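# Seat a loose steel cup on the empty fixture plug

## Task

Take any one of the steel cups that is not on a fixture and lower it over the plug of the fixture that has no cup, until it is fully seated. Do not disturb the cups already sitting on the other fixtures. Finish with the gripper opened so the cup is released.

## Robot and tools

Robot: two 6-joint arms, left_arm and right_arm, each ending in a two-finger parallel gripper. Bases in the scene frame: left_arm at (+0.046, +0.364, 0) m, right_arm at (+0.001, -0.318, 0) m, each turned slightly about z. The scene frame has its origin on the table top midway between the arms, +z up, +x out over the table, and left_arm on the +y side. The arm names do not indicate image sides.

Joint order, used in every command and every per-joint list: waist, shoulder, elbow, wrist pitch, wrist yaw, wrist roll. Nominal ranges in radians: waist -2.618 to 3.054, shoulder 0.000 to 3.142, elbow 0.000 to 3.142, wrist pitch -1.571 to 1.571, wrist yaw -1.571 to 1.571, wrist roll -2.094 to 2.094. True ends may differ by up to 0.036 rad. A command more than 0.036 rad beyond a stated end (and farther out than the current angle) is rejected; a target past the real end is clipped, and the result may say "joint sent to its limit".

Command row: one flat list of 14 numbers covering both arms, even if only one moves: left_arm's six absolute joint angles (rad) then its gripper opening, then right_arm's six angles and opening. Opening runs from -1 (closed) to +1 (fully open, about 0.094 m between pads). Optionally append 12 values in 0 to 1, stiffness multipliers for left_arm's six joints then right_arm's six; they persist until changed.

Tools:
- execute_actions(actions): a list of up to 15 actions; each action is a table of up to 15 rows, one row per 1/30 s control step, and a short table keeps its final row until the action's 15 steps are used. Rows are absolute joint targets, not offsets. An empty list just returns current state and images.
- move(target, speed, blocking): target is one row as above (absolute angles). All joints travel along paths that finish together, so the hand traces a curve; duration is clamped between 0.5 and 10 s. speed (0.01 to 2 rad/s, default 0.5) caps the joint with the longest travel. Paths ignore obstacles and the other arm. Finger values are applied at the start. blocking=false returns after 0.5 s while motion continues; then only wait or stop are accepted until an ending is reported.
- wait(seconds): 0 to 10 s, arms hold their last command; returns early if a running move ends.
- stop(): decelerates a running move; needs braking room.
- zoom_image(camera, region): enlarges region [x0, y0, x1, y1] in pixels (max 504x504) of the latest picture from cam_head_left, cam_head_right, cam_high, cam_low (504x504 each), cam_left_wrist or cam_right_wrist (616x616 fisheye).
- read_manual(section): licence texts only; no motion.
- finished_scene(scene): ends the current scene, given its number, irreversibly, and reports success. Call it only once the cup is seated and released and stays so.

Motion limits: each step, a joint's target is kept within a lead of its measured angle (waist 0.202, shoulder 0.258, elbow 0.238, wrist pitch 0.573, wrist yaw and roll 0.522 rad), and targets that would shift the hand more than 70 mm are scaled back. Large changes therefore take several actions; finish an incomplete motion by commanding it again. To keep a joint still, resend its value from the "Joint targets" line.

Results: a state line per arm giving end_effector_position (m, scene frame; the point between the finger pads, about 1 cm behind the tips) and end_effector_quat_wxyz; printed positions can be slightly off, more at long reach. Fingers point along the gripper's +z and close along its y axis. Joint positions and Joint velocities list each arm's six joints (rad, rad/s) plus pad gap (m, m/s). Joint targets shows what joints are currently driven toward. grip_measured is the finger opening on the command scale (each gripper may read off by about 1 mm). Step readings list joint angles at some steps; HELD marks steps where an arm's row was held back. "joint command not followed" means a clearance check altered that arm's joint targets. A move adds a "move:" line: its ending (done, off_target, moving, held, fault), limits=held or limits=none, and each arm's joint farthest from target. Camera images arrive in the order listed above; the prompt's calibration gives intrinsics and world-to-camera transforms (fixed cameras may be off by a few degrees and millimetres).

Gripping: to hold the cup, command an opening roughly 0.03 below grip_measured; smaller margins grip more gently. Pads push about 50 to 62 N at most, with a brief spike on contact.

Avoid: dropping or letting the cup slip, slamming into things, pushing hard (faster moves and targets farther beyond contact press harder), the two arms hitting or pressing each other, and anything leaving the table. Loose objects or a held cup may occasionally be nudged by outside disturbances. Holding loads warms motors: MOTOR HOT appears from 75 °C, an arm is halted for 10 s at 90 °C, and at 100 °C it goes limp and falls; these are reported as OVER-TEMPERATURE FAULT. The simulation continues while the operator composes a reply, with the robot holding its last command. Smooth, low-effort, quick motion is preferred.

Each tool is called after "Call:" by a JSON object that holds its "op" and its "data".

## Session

Call:
{"op": "execute_actions", "data": {"actions": []}}

Scene clock: 0.00 s.
left_arm: end_effector_position=(+0.3616, -0.0511, +0.2940) grip_measured=+1.000 end_effector_quat_wxyz=(+0.710, +0.565, +0.420, +0.001) | right_arm: end_effector_position=(+0.5815, -0.4501, +0.1236) grip_measured=+1.000 end_effector_quat_wxyz=(+0.494, +0.036, +0.701, +0.513)
Joint names: [waist, shoulder, elbow, wrist pitch, wrist yaw, wrist roll]
Joint positions: left_arm=[-0.733  1.635  1.03   0.614  0.013  0.933  0.094] | right_arm=[-0.645  2.561  1.704  0.905 -1.268  0.902  0.094]
Joint velocities: left_arm=[-0.007 -0.007  0.027  0.066 -0.022 -0.007  0.   ] | right_arm=[-0.002  0.007 -0.007 -0.095 -0.081 -0.007  0.   ]
Joint targets: left_arm=[-0.733 1.627 1.038 0.614 0.013 0.928] | right_arm=[-0.645 2.541 1.716 0.917 -1.267 0.895]
Joint stiffness scale: left_arm=[1. 1. 1. 1. 1. 1.] | right_arm=[1. 1. 1. 1. 1. 1.]
camera_calibration (this result's frames):
cam_left_wrist: T_world_to_cam=[[-0.430811, -0.362813, -0.826298, 0.378091], [0.325947, 0.791258, -0.517368, 0.113217], [0.841523, -0.492217, -0.222625, -0.169923], [0, 0, 0, 1]] pos_world=[0.268978, -0.0360463, 0.333161]
cam_right_wrist: T_world_to_cam=[[0.413929, -0.441126, -0.796285, -0.339233], [-0.838219, 0.156464, -0.522406, 0.67073], [0.355037, 0.8837, -0.304995, 0.32584], [0, 0, 0, 1]] pos_world=[0.586952, -0.542535, 0.179647]

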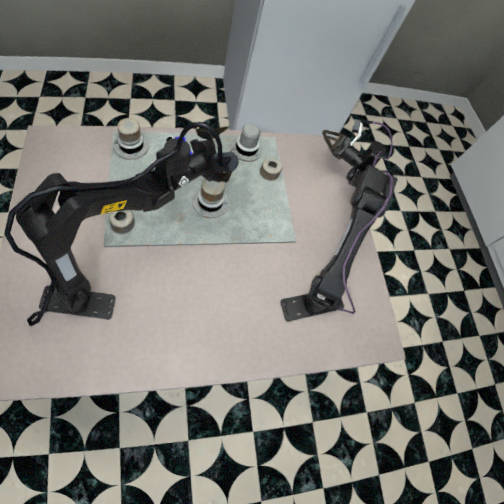

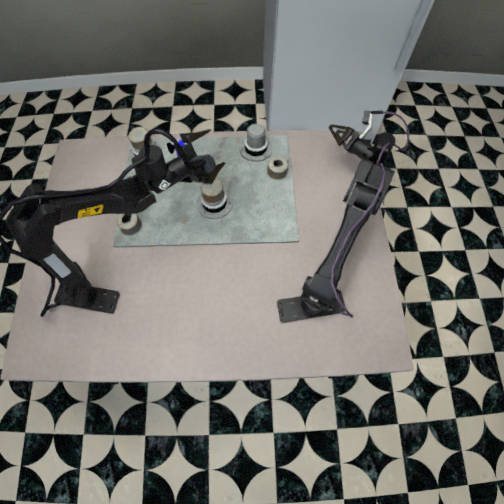

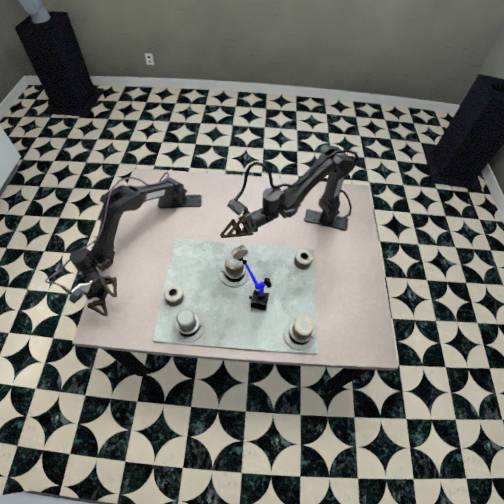

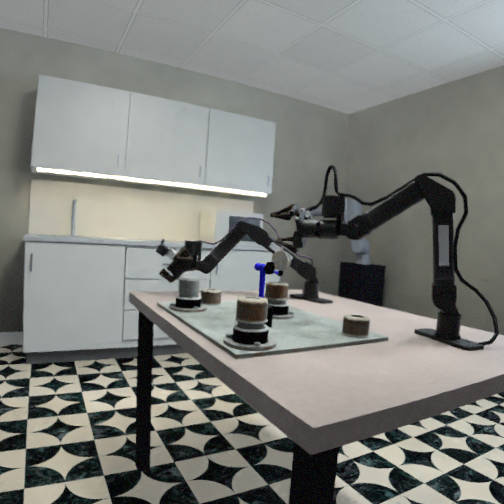

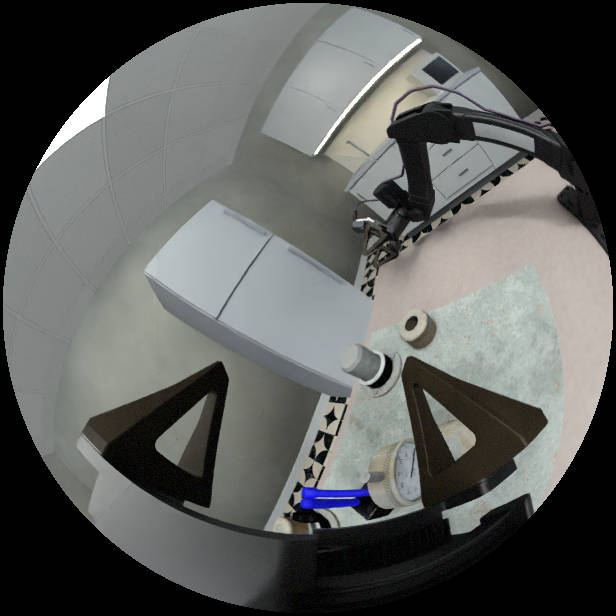

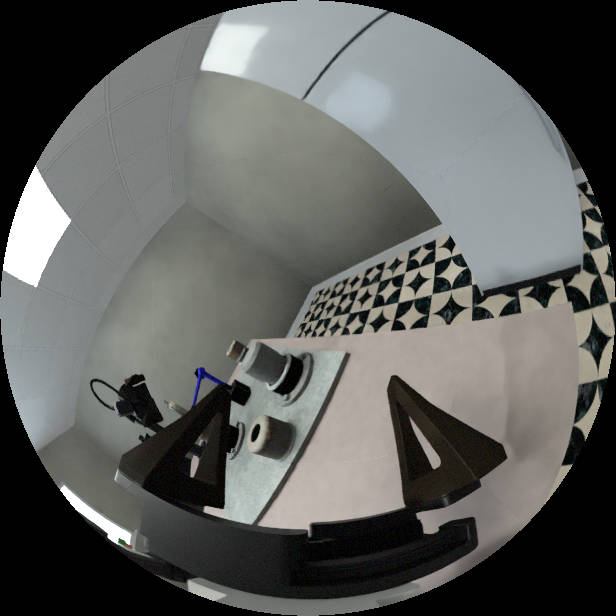

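Call:
{"op": "zoom_image", "data": {"camera": "cam_head_right", "region": [200, 110, 320, 200]}}

Call:
{"op": "zoom_image", "data": {"camera": "cam_high", "region": [140, 230, 340, 360]}}

Call:
{"op": "zoom_image", "data": {"camera": "cam_low", "region": [160, 220, 300, 330]}}

Region (200, 110, 320, 200) of cam_head_right's 504x504 image, scaled by 4.200, with more detail than that image has; it fills the top 378 rows of this view, and the rest is white.

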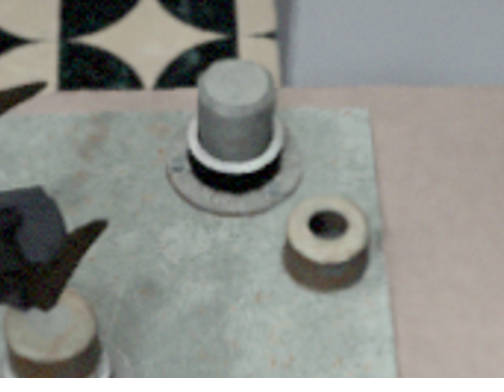

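Region (140, 230, 340, 360) of cam_high's 504x504 image, scaled by 2.520, with more detail than that image has; it fills the top 328 rows of this view, and the rest is white.

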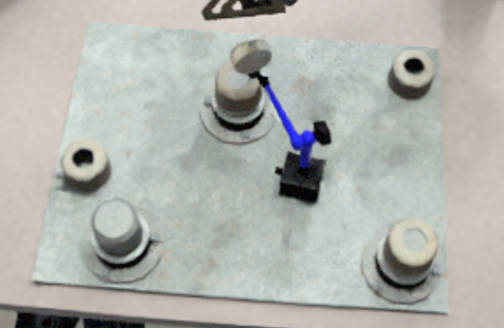

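Region (160, 220, 300, 330) of cam_low's 504x504 image, scaled by 3.600, with more detail than that image has; it fills the top 396 rows of this view, and the rest is white.

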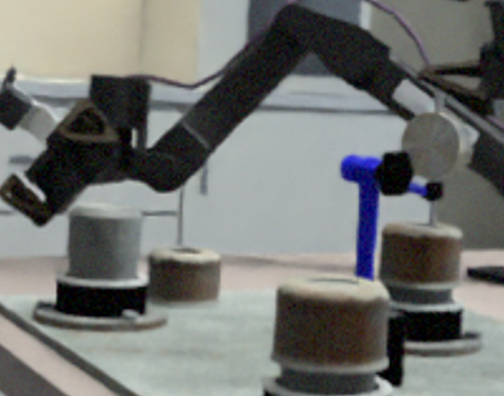

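Call:
{"op": "move", "data": {"target": [-0.733,1.627,1.038,0.614,0.013,0.928,1, 0.016,1.84,0.72,0.877,0.006,-0.006,1], "speed": 1.0}}

Call:
{"op": "zoom_image", "data": {"camera": "cam_right_wrist", "region": [180, 260, 440, 520]}}

Scene clock: 8.63 s.
left_arm: end_effector_position=(+0.3616, -0.0511, +0.2940) grip_measured=+1.000 end_effector_quat_wxyz=(+0.710, +0.565, +0.420, +0.001) | right_arm: end_effector_position=(+0.4915, -0.2459, +0.1085) grip_measured=+1.000 end_effector_quat_wxyz=(+0.607, -0.057, +0.791, +0.044)
Joint names: [waist, shoulder, elbow, wrist pitch, wrist yaw, wrist roll]
Joint positions: left_arm=[-0.733  1.635  1.03   0.614  0.013  0.933  0.094] | right_arm=[ 0.014  1.873  0.733  0.878 -0.002  0.001  0.094]
Joint velocities: left_arm=[ 0.002 -0.002 -0.022 -0.007  0.037 -0.022  0.   ] | right_arm=[-0.002  0.007 -0.012 -0.007 -0.007 -0.037  0.   ]
Joint targets: left_arm=[-0.733 1.627 1.038 0.614 0.013 0.928] | right_arm=[0.016 1.840 0.720 0.877 0.006 -0.006]
Joint stiffness scale: left_arm=[1. 1. 1. 1. 1. 1.] | right_arm=[1. 1. 1. 1. 1. 1.]
move: off_target (right_arm); limits=none; left_arm: farthest joint: the shoulder, 0.008 radians from its target (0.008 radians at the start); right_arm: farthest joint: the shoulder, 0.033 radians from its target (0.721 radians at the start)
camera_calibration (this result's frames):
cam_left_wrist: T_world_to_cam=[[-0.430811, -0.362813, -0.826298, 0.378091], [0.325947, 0.791258, -0.517368, 0.113217], [0.841523, -0.492217, -0.222625, -0.169923], [0, 0, 0, 1]] pos_world=[0.268978, -0.0360463, 0.333161]
cam_right_wrist: T_world_to_cam=[[0.116761, -0.991264, -0.0613477, -0.292886], [-0.718545, -0.0416726, -0.694231, 0.466591], [0.685609, 0.12514, -0.717133, -0.131548], [0, 0, 0, 1]] pos_world=[0.459654, -0.254421, 0.211617]

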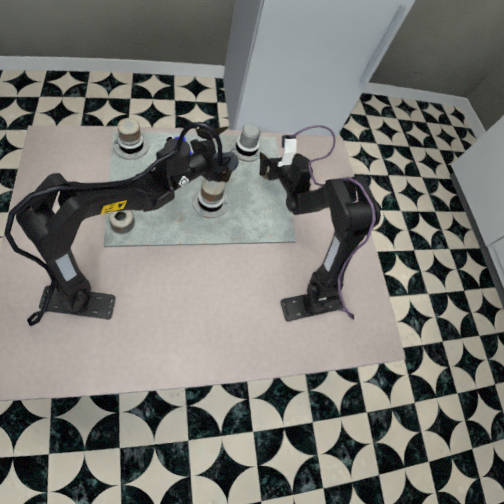

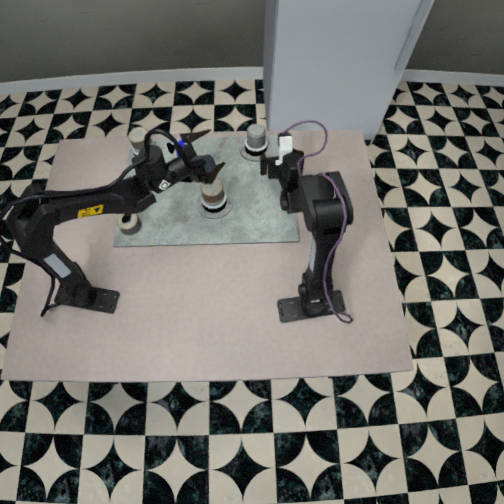

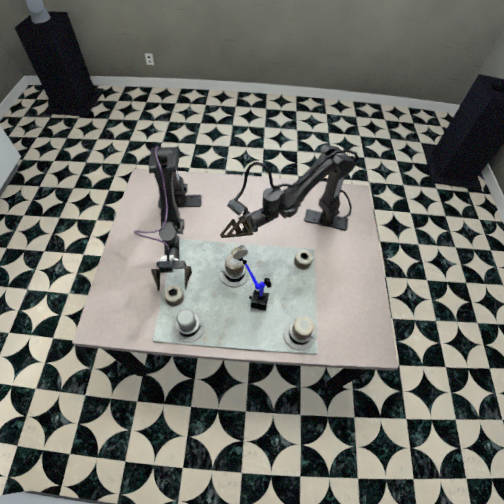

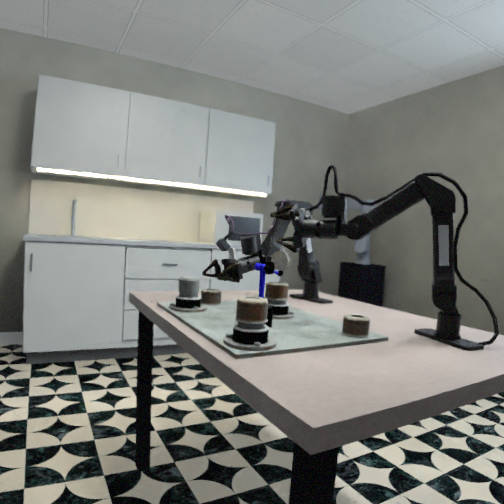

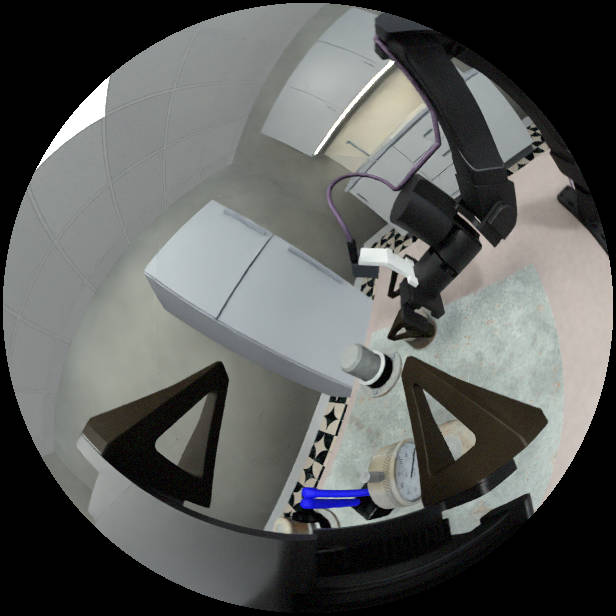

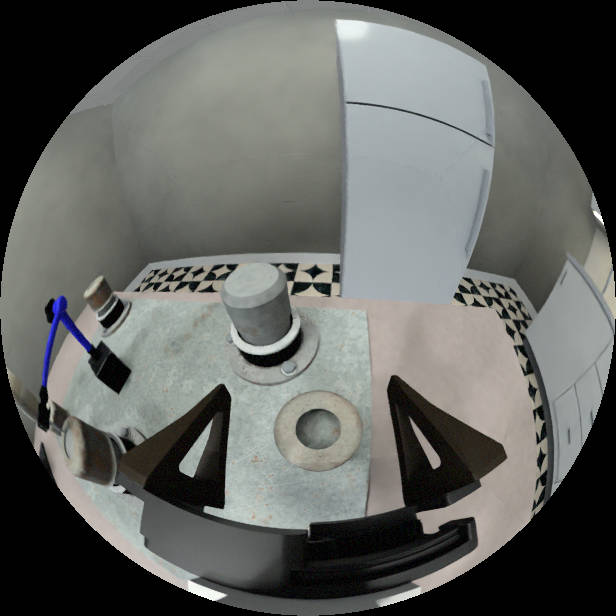

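Region (180, 260, 440, 520) of cam_right_wrist's 616x616 image, scaled by 1.938, with more detail than that image has.

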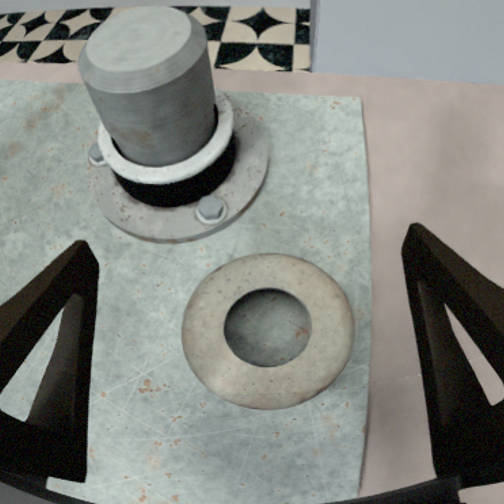

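Call:
{"op": "move", "data": {"target": [-0.733,1.627,1.038,0.614,0.013,0.928,1, 0.0,2.148,0.677,1.244,0.006,-0.006,1], "speed": 0.35}}

Call:
{"op": "zoom_image", "data": {"camera": "cam_low", "region": [170, 240, 270, 320]}}

Scene clock: 12.03 s.
left_arm: end_effector_position=(+0.3616, -0.0511, +0.2940) grip_measured=+1.000 end_effector_quat_wxyz=(+0.710, +0.565, +0.420, +0.001) | right_arm: end_effector_position=(+0.4895, -0.2464, +0.0457) grip_measured=+1.000 end_effector_quat_wxyz=(+0.617, -0.056, +0.784, +0.045)
Joint names: [waist, shoulder, elbow, wrist pitch, wrist yaw, wrist roll]
Joint positions: left_arm=[-0.733  1.635  1.03   0.614  0.013  0.933  0.094] | right_arm=[ 0.014  2.144  0.692  1.215 -0.001  0.001  0.094]
Joint velocities: left_arm=[-0.017  0.012 -0.007 -0.022  0.081 -0.037  0.   ] | right_arm=[-0.022 -0.002 -0.002  0.066  0.007 -0.022  0.   ]
Joint targets: left_arm=[-0.733 1.627 1.038 0.614 0.013 0.928] | right_arm=[0.000 2.148 0.677 1.244 0.006 -0.006]
Joint stiffness scale: left_arm=[1. 1. 1. 1. 1. 1.] | right_arm=[1. 1. 1. 1. 1. 1.]
move: off_target (right_arm); limits=none; left_arm: farthest joint: the shoulder, 0.008 radians from its target (0.008 radians at the start); right_arm: farthest joint: the wrist pitch, 0.029 radians from its target (0.366 radians at the start)
camera_calibration (this result's frames):
cam_left_wrist: T_world_to_cam=[[-0.430811, -0.362813, -0.826298, 0.378091], [0.325947, 0.791258, -0.517368, 0.113217], [0.841523, -0.492217, -0.222625, -0.169923], [0, 0, 0, 1]] pos_world=[0.268978, -0.0360463, 0.333161]
cam_right_wrist: T_world_to_cam=[[0.117267, -0.991205, -0.0613276, -0.297229], [-0.701265, -0.0389219, -0.711838, 0.414545], [0.70319, 0.126482, -0.699661, -0.184211], [0, 0, 0, 1]] pos_world=[0.455096, -0.255181, 0.147975]

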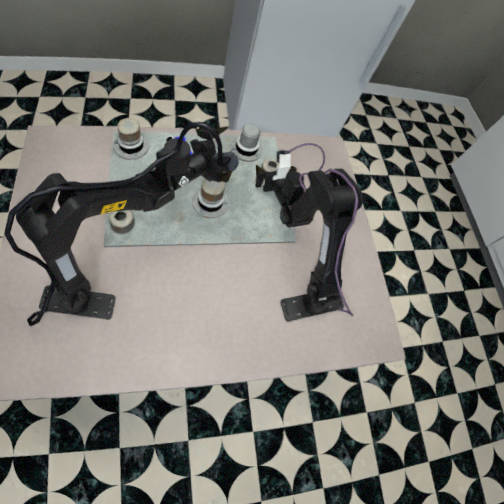

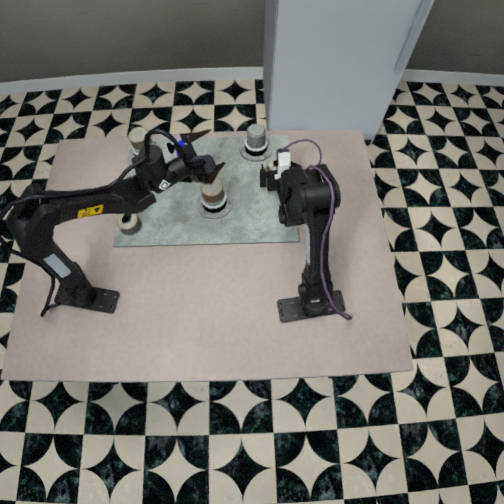

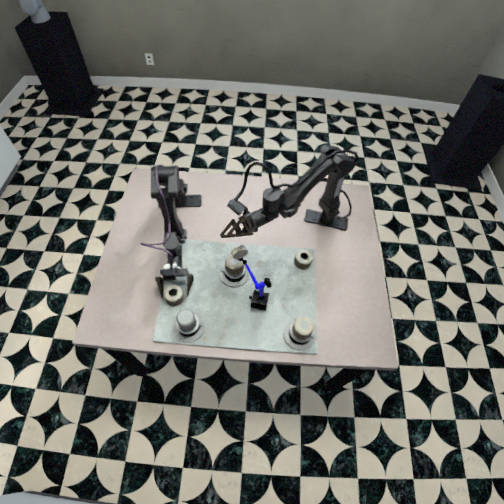

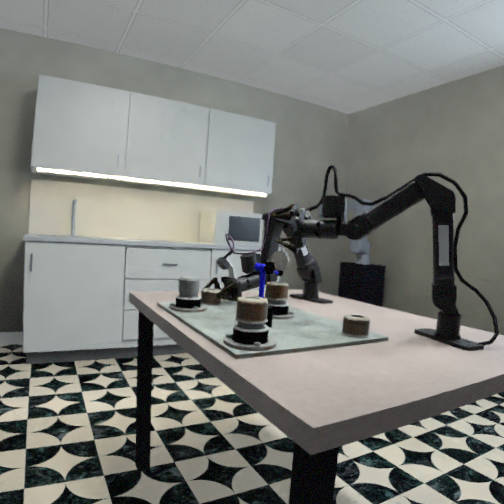

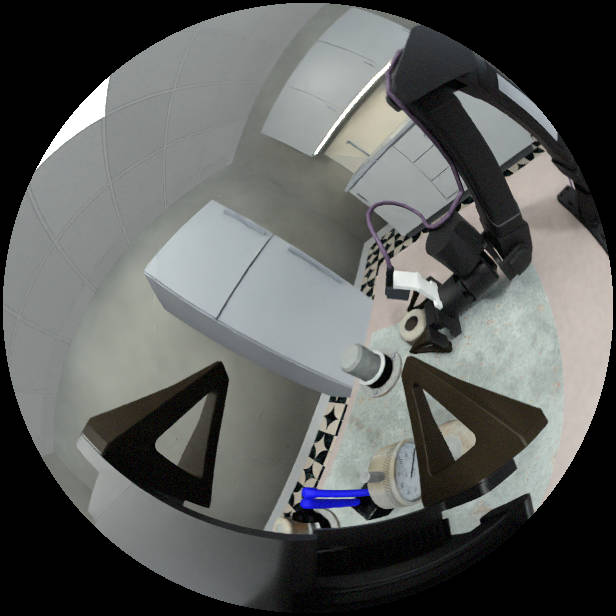

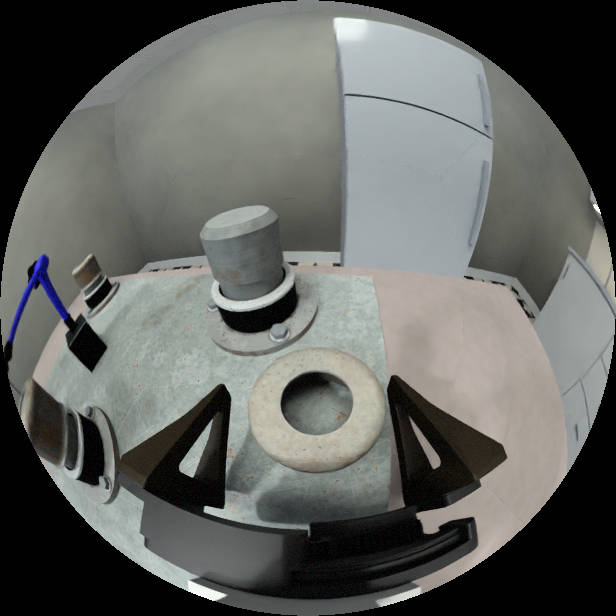

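Region (170, 240, 270, 320) of cam_low's 504x504 image, scaled by 5.040, with more detail than that image has; it fills the top 403 rows of this view, and the rest is white.

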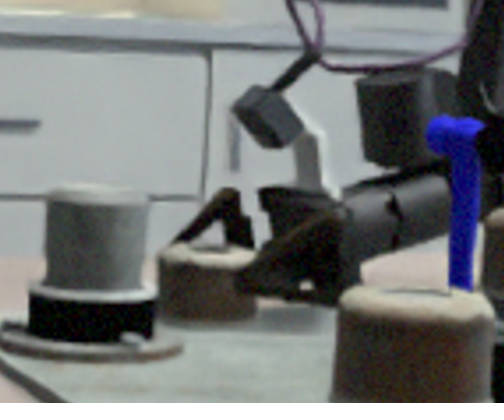

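Call:
{"op": "execute_actions", "data": {"actions": [[[-0.733,1.627,1.038,0.614,0.013,0.928,1,-0.001,2.152,0.677,1.244,0.006,-0.006,0.95],[-0.733,1.627,1.038,0.614,0.013,0.928,1,-0.002,2.156,0.677,1.244,0.006,-0.006,0.9],[-0.733,1.627,1.038,0.614,0.013,0.928,1,-0.003,2.160,0.677,1.244,0.006,-0.006,0.85],[-0.733,1.627,1.038,0.614,0.013,0.928,1,-0.004,2.164,0.677,1.244,0.006,-0.006,0.8],[-0.733,1.627,1.038,0.614,0.013,0.928,1,-0.005,2.167,0.677,1.244,0.006,-0.006,0.75]]]}}

Scene clock: 13.83 s.
left_arm: end_effector_position=(+0.3616, -0.0511, +0.2940) grip_measured=+1.000 end_effector_quat_wxyz=(+0.710, +0.565, +0.420, +0.001) | right_arm: end_effector_position=(+0.4892, -0.2515, +0.0388) grip_measured=+0.753 end_effector_quat_wxyz=(+0.612, -0.052, +0.788, +0.041)
Joint names: [waist, shoulder, elbow, wrist pitch, wrist yaw, wrist roll]
Joint positions: left_arm=[-0.733  1.635  1.03   0.614  0.013  0.933  0.094] | right_arm=[ 0.004  2.161  0.692  1.22  -0.     0.001  0.082]
Joint velocities: left_arm=[-0.012 -0.002 -0.017 -0.007  0.037  0.037  0.   ] | right_arm=[-0.032 -0.012 -0.012 -0.007  0.022  0.022 -0.001]
Joint targets: left_arm=[-0.733 1.627 1.038 0.614 0.013 0.928] | right_arm=[-0.005 2.167 0.677 1.244 0.006 -0.006]
Joint stiffness scale: left_arm=[1. 1. 1. 1. 1. 1.] | right_arm=[1. 1. 1. 1. 1. 1.]
Step readings (joint positions):
0: left_arm=[-0.733 1.635 1.030 0.614 0.013 0.933] | right_arm=[0.014 2.144 0.692 1.215 -0.001 0.001]
1: left_arm=[-0.733 1.635 1.030 0.614 0.013 0.933] | right_arm=[0.013 2.144 0.692 1.215 -0.001 0.001]
2: left_arm=[-0.733 1.635 1.030 0.614 0.013 0.933] | right_arm=[0.012 2.144 0.692 1.215 -0.001 0.001]
4: left_arm=[-0.733 1.635 1.030 0.614 0.013 0.933] | right_arm=[0.009 2.146 0.692 1.216 -0.001 0.001]
8: left_arm=[-0.733 1.635 1.030 0.614 0.013 0.933] | right_arm=[0.004 2.158 0.692 1.220 -0.000 0.001]
15: Joint positions above
camera_calibration (this result's frames):
cam_left_wrist: T_world_to_cam=[[-0.430811, -0.362813, -0.826298, 0.378091], [0.325947, 0.791258, -0.517368, 0.113217], [0.841523, -0.492217, -0.222625, -0.169923], [0, 0, 0, 1]] pos_world=[0.268978, -0.0360463, 0.333161]
cam_right_wrist: T_world_to_cam=[[0.106324, -0.992464, -0.0609213, -0.297599], [-0.71018, -0.0329141, -0.70325, 0.414741], [0.695945, 0.118037, -0.708328, -0.186438], [0, 0, 0, 1]] pos_world=[0.455933, -0.259699, 0.141477]

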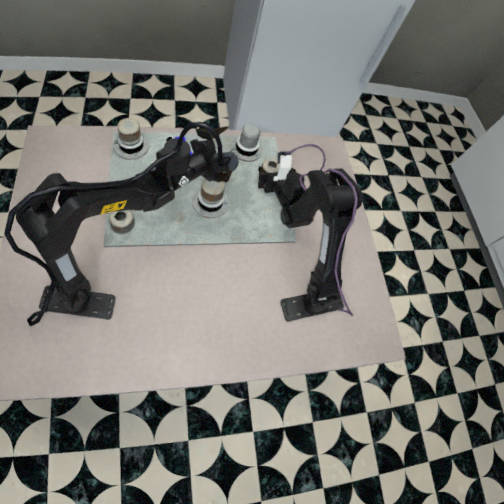

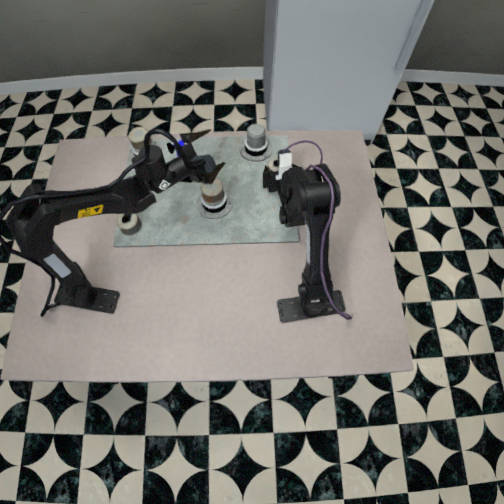

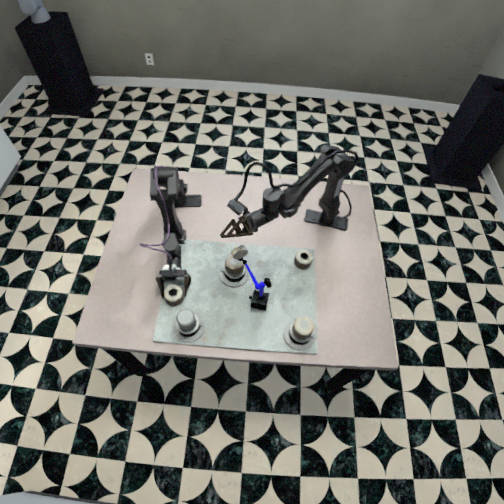

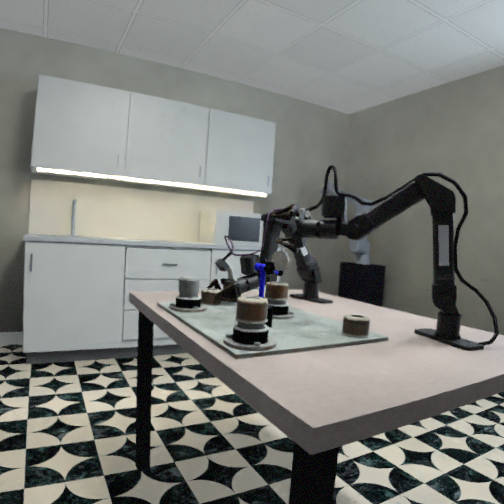

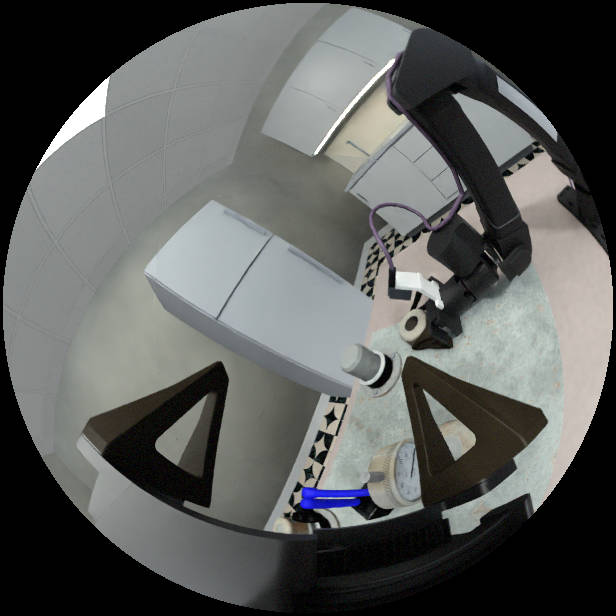

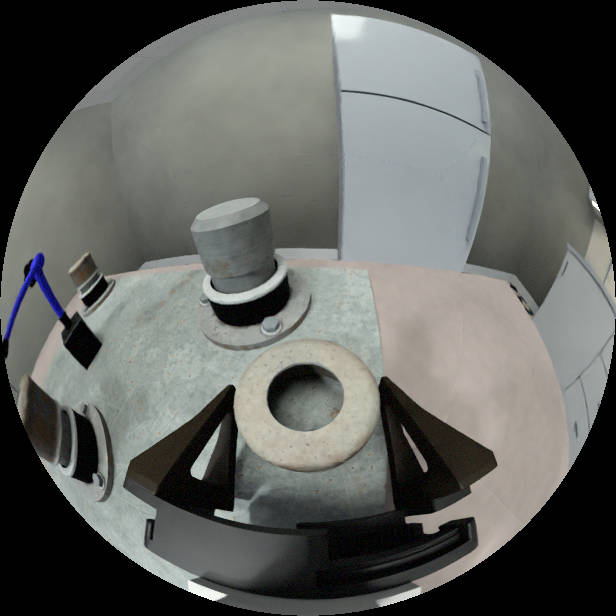

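Call:
{"op": "execute_actions", "data": {"actions": [[[-0.733,1.627,1.038,0.614,0.013,0.928,1,-0.002,2.167,0.685,1.244,0.003,-0.003,0.70],[-0.733,1.627,1.038,0.614,0.013,0.928,1,-0.002,2.167,0.685,1.244,0.003,-0.003,0.65],[-0.733,1.627,1.038,0.614,0.013,0.928,1,-0.002,2.167,0.685,1.244,0.003,-0.003,0.60],[-0.733,1.627,1.038,0.614,0.013,0.928,1,-0.002,2.167,0.685,1.244,0.003,-0.003,0.56],[-0.733,1.627,1.038,0.614,0.013,0.928,1,-0.002,2.167,0.685,1.244,0.003,-0.003,0.53],[-0.733,1.627,1.038,0.614,0.013,0.928,1,-0.002,2.167,0.685,1.244,0.003,-0.003,0.51],[-0.733,1.627,1.038,0.614,0.013,0.928,1,-0.002,2.167,0.685,1.244,0.003,-0.003,0.49],[-0.733,1.627,1.038,0.614,0.013,0.928,1,-0.002,2.167,0.685,1.244,0.003,-0.003,0.475],[-0.733,1.627,1.038,0.614,0.013,0.928,1,-0.002,2.167,0.685,1.244,0.003,-0.003,0.46],[-0.733,1.627,1.038,0.614,0.013,0.928,1,-0.002,2.167,0.685,1.244,0.003,-0.003,0.445],[-0.733,1.627,1.038,0.614,0.013,0.928,1,-0.002,2.167,0.685,1.244,0.003,-0.003,0.43],[-0.733,1.627,1.038,0.614,0.013,0.928,1,-0.002,2.167,0.685,1.244,0.003,-0.003,0.41]]]}}

Scene clock: 15.83 s.
left_arm: end_effector_position=(+0.3616, -0.0511, +0.2940) grip_measured=+1.000 end_effector_quat_wxyz=(+0.710, +0.565, +0.420, +0.001) | right_arm: end_effector_position=(+0.4892, -0.2515, +0.0388) grip_measured=+0.472 end_effector_quat_wxyz=(+0.612, -0.052, +0.788, +0.041)
Joint names: [waist, shoulder, elbow, wrist pitch, wrist yaw, wrist roll]
Joint positions: left_arm=[-0.733  1.635  1.03   0.614  0.013  0.933  0.094] | right_arm=[0.004 2.161 0.692 1.22  0.    0.001 0.069]
Joint velocities: left_arm=[-0.002  0.027  0.002  0.007 -0.081 -0.095  0.   ] | right_arm=[ 0.012  0.007  0.002 -0.022 -0.037  0.007 -0.001]
Joint targets: left_arm=[-0.733 1.627 1.038 0.614 0.013 0.928] | right_arm=[-0.002 2.167 0.685 1.244 0.003 -0.003]
Joint stiffness scale: left_arm=[1. 1. 1. 1. 1. 1.] | right_arm=[1. 1. 1. 1. 1. 1.]
Step readings (joint positions):
0: left_arm=[-0.733 1.635 1.030 0.614 0.013 0.933] | right_arm=[0.004 2.161 0.692 1.220 -0.000 0.001]
1: left_arm=[-0.733 1.635 1.030 0.614 0.013 0.933] | right_arm=[0.004 2.161 0.692 1.220 -0.000 0.001]
2: left_arm=[-0.733 1.635 1.030 0.614 0.013 0.933] | right_arm=[0.004 2.161 0.692 1.220 -0.000 0.001]
4: left_arm=[-0.733 1.635 1.030 0.614 0.013 0.933] | right_arm=[0.004 2.161 0.692 1.220 -0.000 0.001]
8: left_arm=[-0.733 1.635 1.030 0.614 0.013 0.933] | right_arm=[0.004 2.161 0.692 1.220 0.000 0.001]
15: Joint positions above
camera_calibration (this result's frames):
cam_left_wrist: T_world_to_cam=[[-0.430811, -0.362813, -0.826298, 0.378091], [0.325947, 0.791258, -0.517368, 0.113217], [0.841523, -0.492217, -0.222625, -0.169923], [0, 0, 0, 1]] pos_world=[0.268978, -0.0360463, 0.333161]
cam_right_wrist: T_world_to_cam=[[0.105957, -0.992508, -0.0608272, -0.297503], [-0.710184, -0.0327173, -0.703256, 0.414796], [0.695997, 0.117714, -0.70833, -0.186544], [0, 0, 0, 1]] pos_world=[0.455938, -0.259745, 0.141477]

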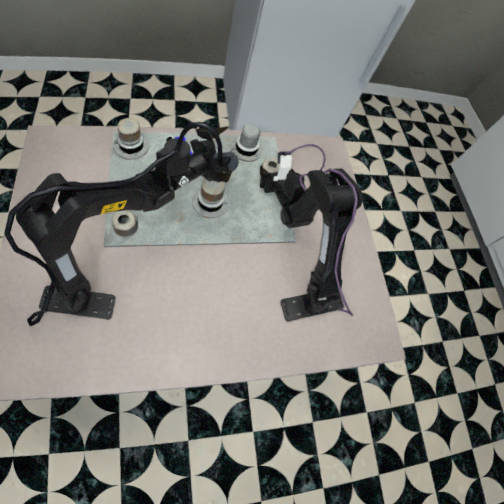

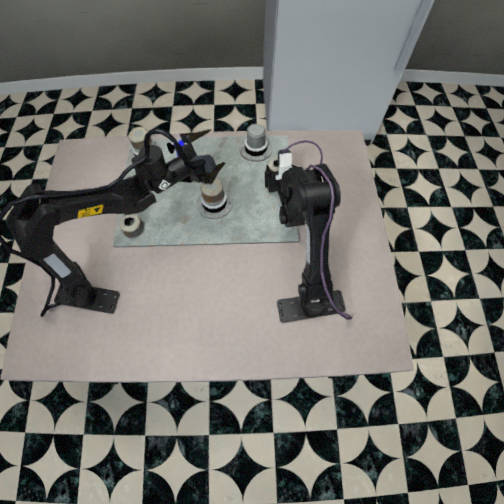

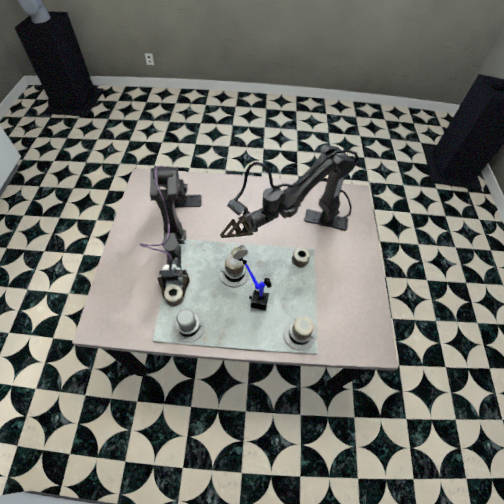

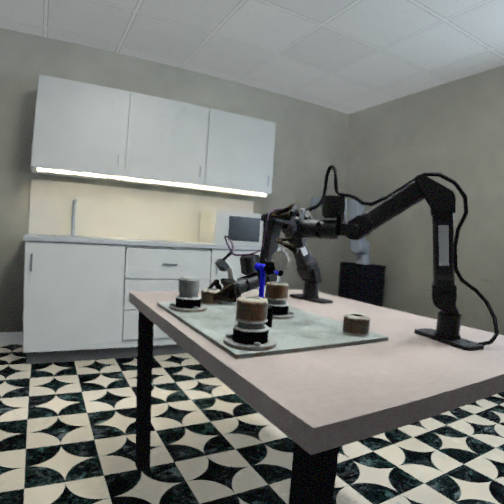

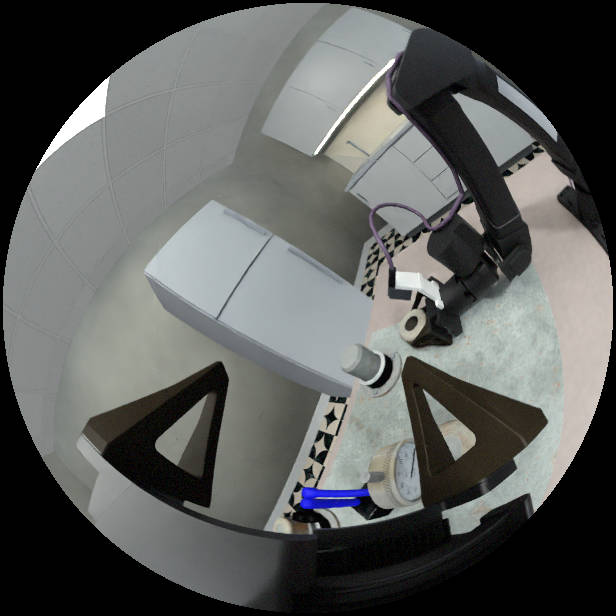

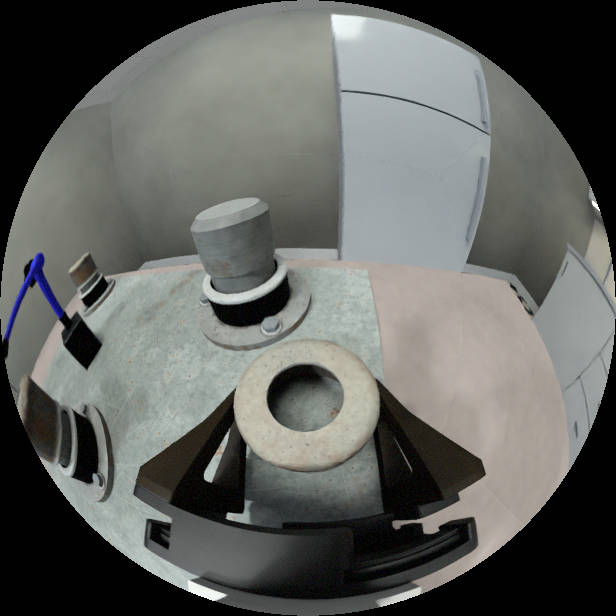

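Call:
{"op": "execute_actions", "data": {"actions": [[[-0.733,1.627,1.038,0.614,0.013,0.928,1,0.004,2.155,0.70,1.255,0.003,-0.003,0.43],[-0.733,1.627,1.038,0.614,0.013,0.928,1,0.004,2.145,0.71,1.265,0.003,-0.003,0.43],[-0.733,1.627,1.038,0.614,0.013,0.928,1,0.004,2.135,0.72,1.27,0.003,-0.003,0.43],[-0.733,1.627,1.038,0.614,0.013,0.928,1,0.004,2.125,0.725,1.27,0.003,-0.003,0.43],[-0.733,1.627,1.038,0.614,0.013,0.928,1,0.004,2.115,0.73,1.265,0.003,-0.003,0.43],[-0.733,1.627,1.038,0.614,0.013,0.928,1,0.006,2.103,0.735,1.255,0.003,-0.003,0.43],[-0.733,1.627,1.038,0.614,0.013,0.928,1,0.008,2.09,0.742,1.24,0.003,-0.003,0.43],[-0.733,1.627,1.038,0.614,0.013,0.928,1,0.011,2.075,0.75,1.22,0.003,-0.003,0.43],[-0.733,1.627,1.038,0.614,0.013,0.928,1,0.014,2.058,0.758,1.195,0.003,-0.003,0.43],[-0.733,1.627,1.038,0.614,0.013,0.928,1,0.018,2.04,0.767,1.168,0.003,-0.003,0.43],[-0.733,1.627,1.038,0.614,0.013,0.928,1,0.022,2.02,0.777,1.138,0.003,-0.003,0.43],[-0.733,1.627,1.038,0.614,0.013,0.928,1,0.026,2.00,0.787,1.108,0.003,-0.003,0.43],[-0.733,1.627,1.038,0.614,0.013,0.928,1,0.030,1.98,0.797,1.078,0.003,-0.003,0.43],[-0.733,1.627,1.038,0.614,0.013,0.928,1,0.035,1.96,0.807,1.048,0.003,-0.003,0.43],[-0.733,1.627,1.038,0.614,0.013,0.928,1,0.040,1.94,0.817,1.018,0.003,-0.003,0.43]],[[-0.733,1.627,1.038,0.614,0.013,0.928,1,0.045,1.92,0.828,0.987,0.003,-0.003,0.43],[-0.733,1.627,1.038,0.614,0.013,0.928,1,0.050,1.90,0.839,0.956,0.003,-0.003,0.43],[-0.733,1.627,1.038,0.614,0.013,0.928,1,0.055,1.88,0.85,0.925,0.003,-0.003,0.43],[-0.733,1.627,1.038,0.614,0.013,0.928,1,0.060,1.86,0.861,0.894,0.003,-0.003,0.43],[-0.733,1.627,1.038,0.614,0.013,0.928,1,0.065,1.84,0.872,0.863,0.003,-0.003,0.43],[-0.733,1.627,1.038,0.614,0.013,0.928,1,0.070,1.82,0.883,0.832,0.003,-0.003,0.43],[-0.733,1.627,1.038,0.614,0.013,0.928,1,0.075,1.80,0.894,0.801,0.003,-0.003,0.43],[-0.733,1.627,1.038,0.614,0.013,0.928,1,0.080,1.78,0.905,0.77,0.003,-0.003,0.43],[-0.733,1.627,1.038,0.614,0.013,0.928,1,0.085,1.76,0.916,0.739,0.003,-0.003,0.43],[-0.733,1.627,1.038,0.614,0.013,0.928,1,0.090,1.74,0.927,0.708,0.003,-0.003,0.43],[-0.733,1.627,1.038,0.614,0.013,0.928,1,0.094,1.722,0.938,0.679,0.003,-0.003,0.43],[-0.733,1.627,1.038,0.614,0.013,0.928,1,0.097,1.705,0.947,0.653,0.003,-0.003,0.43],[-0.733,1.627,1.038,0.614,0.013,0.928,1,0.099,1.69,0.954,0.63,0.003,-0.003,0.43],[-0.733,1.627,1.038,0.614,0.013,0.928,1,0.100,1.678,0.959,0.612,0.003,-0.003,0.43],[-0.733,1.627,1.038,0.614,0.013,0.928,1,0.101,1.668,0.962,0.60,0.003,-0.003,0.43]]]}}

Scene clock: 21.70 s.
left_arm: end_effector_position=(+0.3616, -0.0511, +0.2940) grip_measured=+1.000 end_effector_quat_wxyz=(+0.710, +0.565, +0.420, +0.001) | right_arm: end_effector_position=(+0.5063, -0.2034, +0.1980) grip_measured=+0.472 end_effector_quat_wxyz=(+0.640, -0.084, +0.760, +0.071)
Joint names: [waist, shoulder, elbow, wrist pitch, wrist yaw, wrist roll]
Joint positions: left_arm=[-0.733  1.635  1.03   0.614  0.013  0.933  0.094] | right_arm=[0.092 1.731 0.908 0.652 0.001 0.001 0.069]
Joint velocities: left_arm=[-0.002 -0.022 -0.017 -0.007 -0.007 -0.007  0.   ] | right_arm=[ 0.071 -0.432  0.178 -0.623  0.007 -0.022 -0.   ]
Joint targets: left_arm=[-0.733 1.627 1.038 0.614 0.013 0.928] | right_arm=[0.101 1.668 0.962 0.600 0.003 -0.003]
Joint stiffness scale: left_arm=[1. 1. 1. 1. 1. 1.] | right_arm=[1. 1. 1. 1. 1. 1.]
Step readings (joint positions; steps 1 to 15: 1st action; 16 to 30: 2nd action):
0: left_arm=[-0.733 1.635 1.030 0.614 0.013 0.933] | right_arm=[0.004 2.161 0.692 1.220 0.000 0.001]
1: left_arm=[-0.733 1.635 1.030 0.614 0.013 0.933] | right_arm=[0.004 2.161 0.692 1.220 0.000 0.001]
2: left_arm=[-0.733 1.635 1.030 0.614 0.013 0.933] | right_arm=[0.004 2.161 0.692 1.220 0.000 0.001]
4: left_arm=[-0.733 1.635 1.030 0.614 0.013 0.933] | right_arm=[0.004 2.161 0.692 1.221 0.000 0.001]
8: left_arm=[-0.733 1.635 1.030 0.614 0.013 0.933] | right_arm=[0.004 2.147 0.694 1.200 0.000 0.001]
15: left_arm=[-0.733 1.635 1.030 0.614 0.013 0.933] | right_arm=[0.019 2.026 0.753 1.054 0.001 0.001]
16: left_arm=[-0.733 1.635 1.030 0.614 0.013 0.933] | right_arm=[0.024 2.004 0.765 1.031 0.001 0.001]
17: left_arm=[-0.733 1.635 1.030 0.614 0.013 0.933] | right_arm=[0.030 1.982 0.777 1.007 0.001 0.001]
19: left_arm=[-0.733 1.635 1.030 0.614 0.013 0.933] | right_arm=[0.041 1.938 0.800 0.958 0.001 0.001]
23: left_arm=[-0.733 1.635 1.030 0.614 0.013 0.933] | right_arm=[0.063 1.857 0.843 0.848 0.001 0.001]
30: Joint positions above
camera_calibration (this result's frames):
cam_left_wrist: T_world_to_cam=[[-0.430811, -0.362813, -0.826298, 0.378091], [0.325947, 0.791258, -0.517368, 0.113217], [0.841523, -0.492217, -0.222625, -0.169923], [0, 0, 0, 1]] pos_world=[0.268978, -0.0360463, 0.333161]
cam_right_wrist: T_world_to_cam=[[0.196899, -0.978423, -0.0626048, -0.284692], [-0.648594, -0.0821068, -0.756693, 0.509828], [0.735225, 0.189597, -0.650766, -0.107945], [0, 0, 0, 1]] pos_world=[0.466091, -0.216222, 0.297713]

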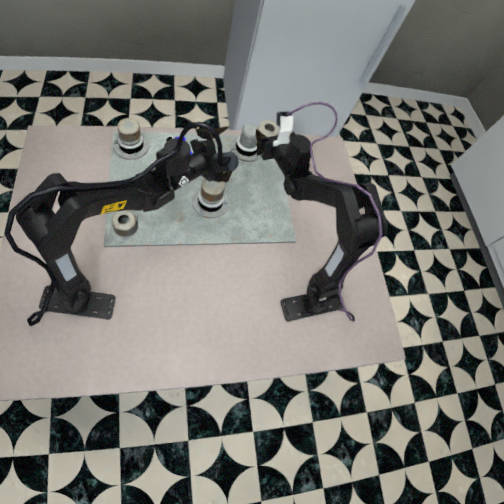

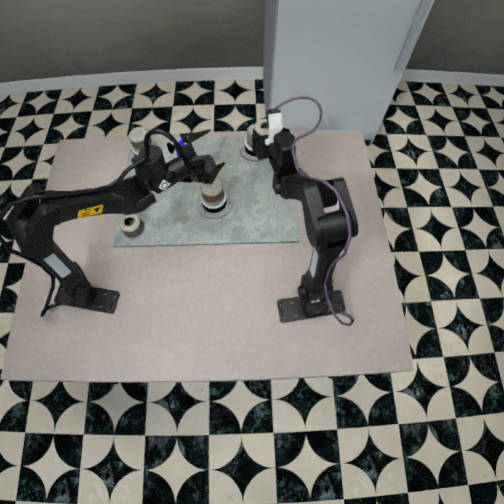

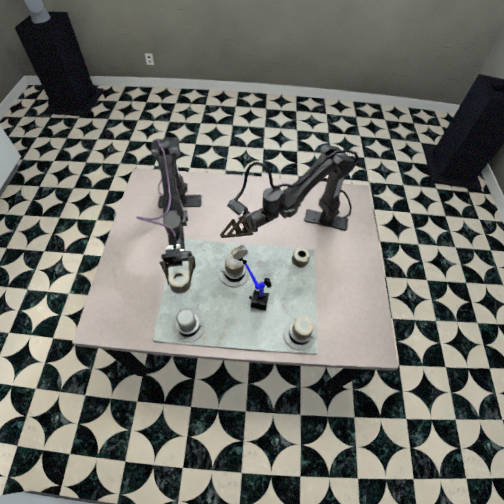

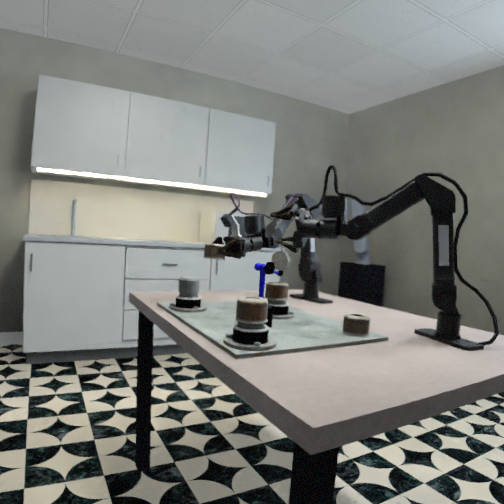

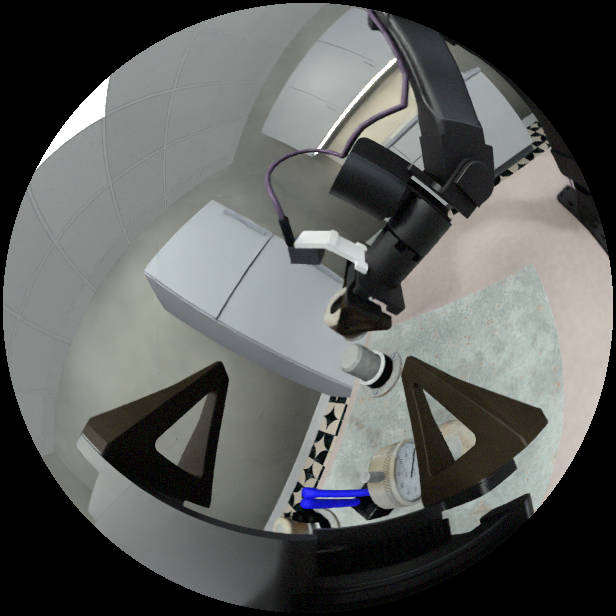

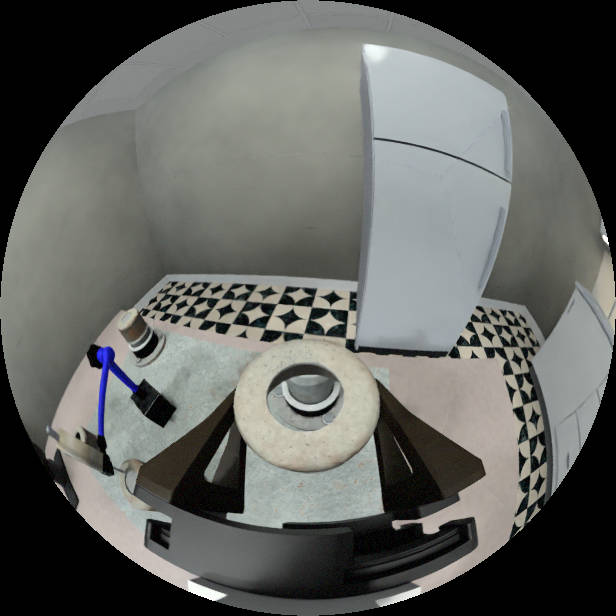

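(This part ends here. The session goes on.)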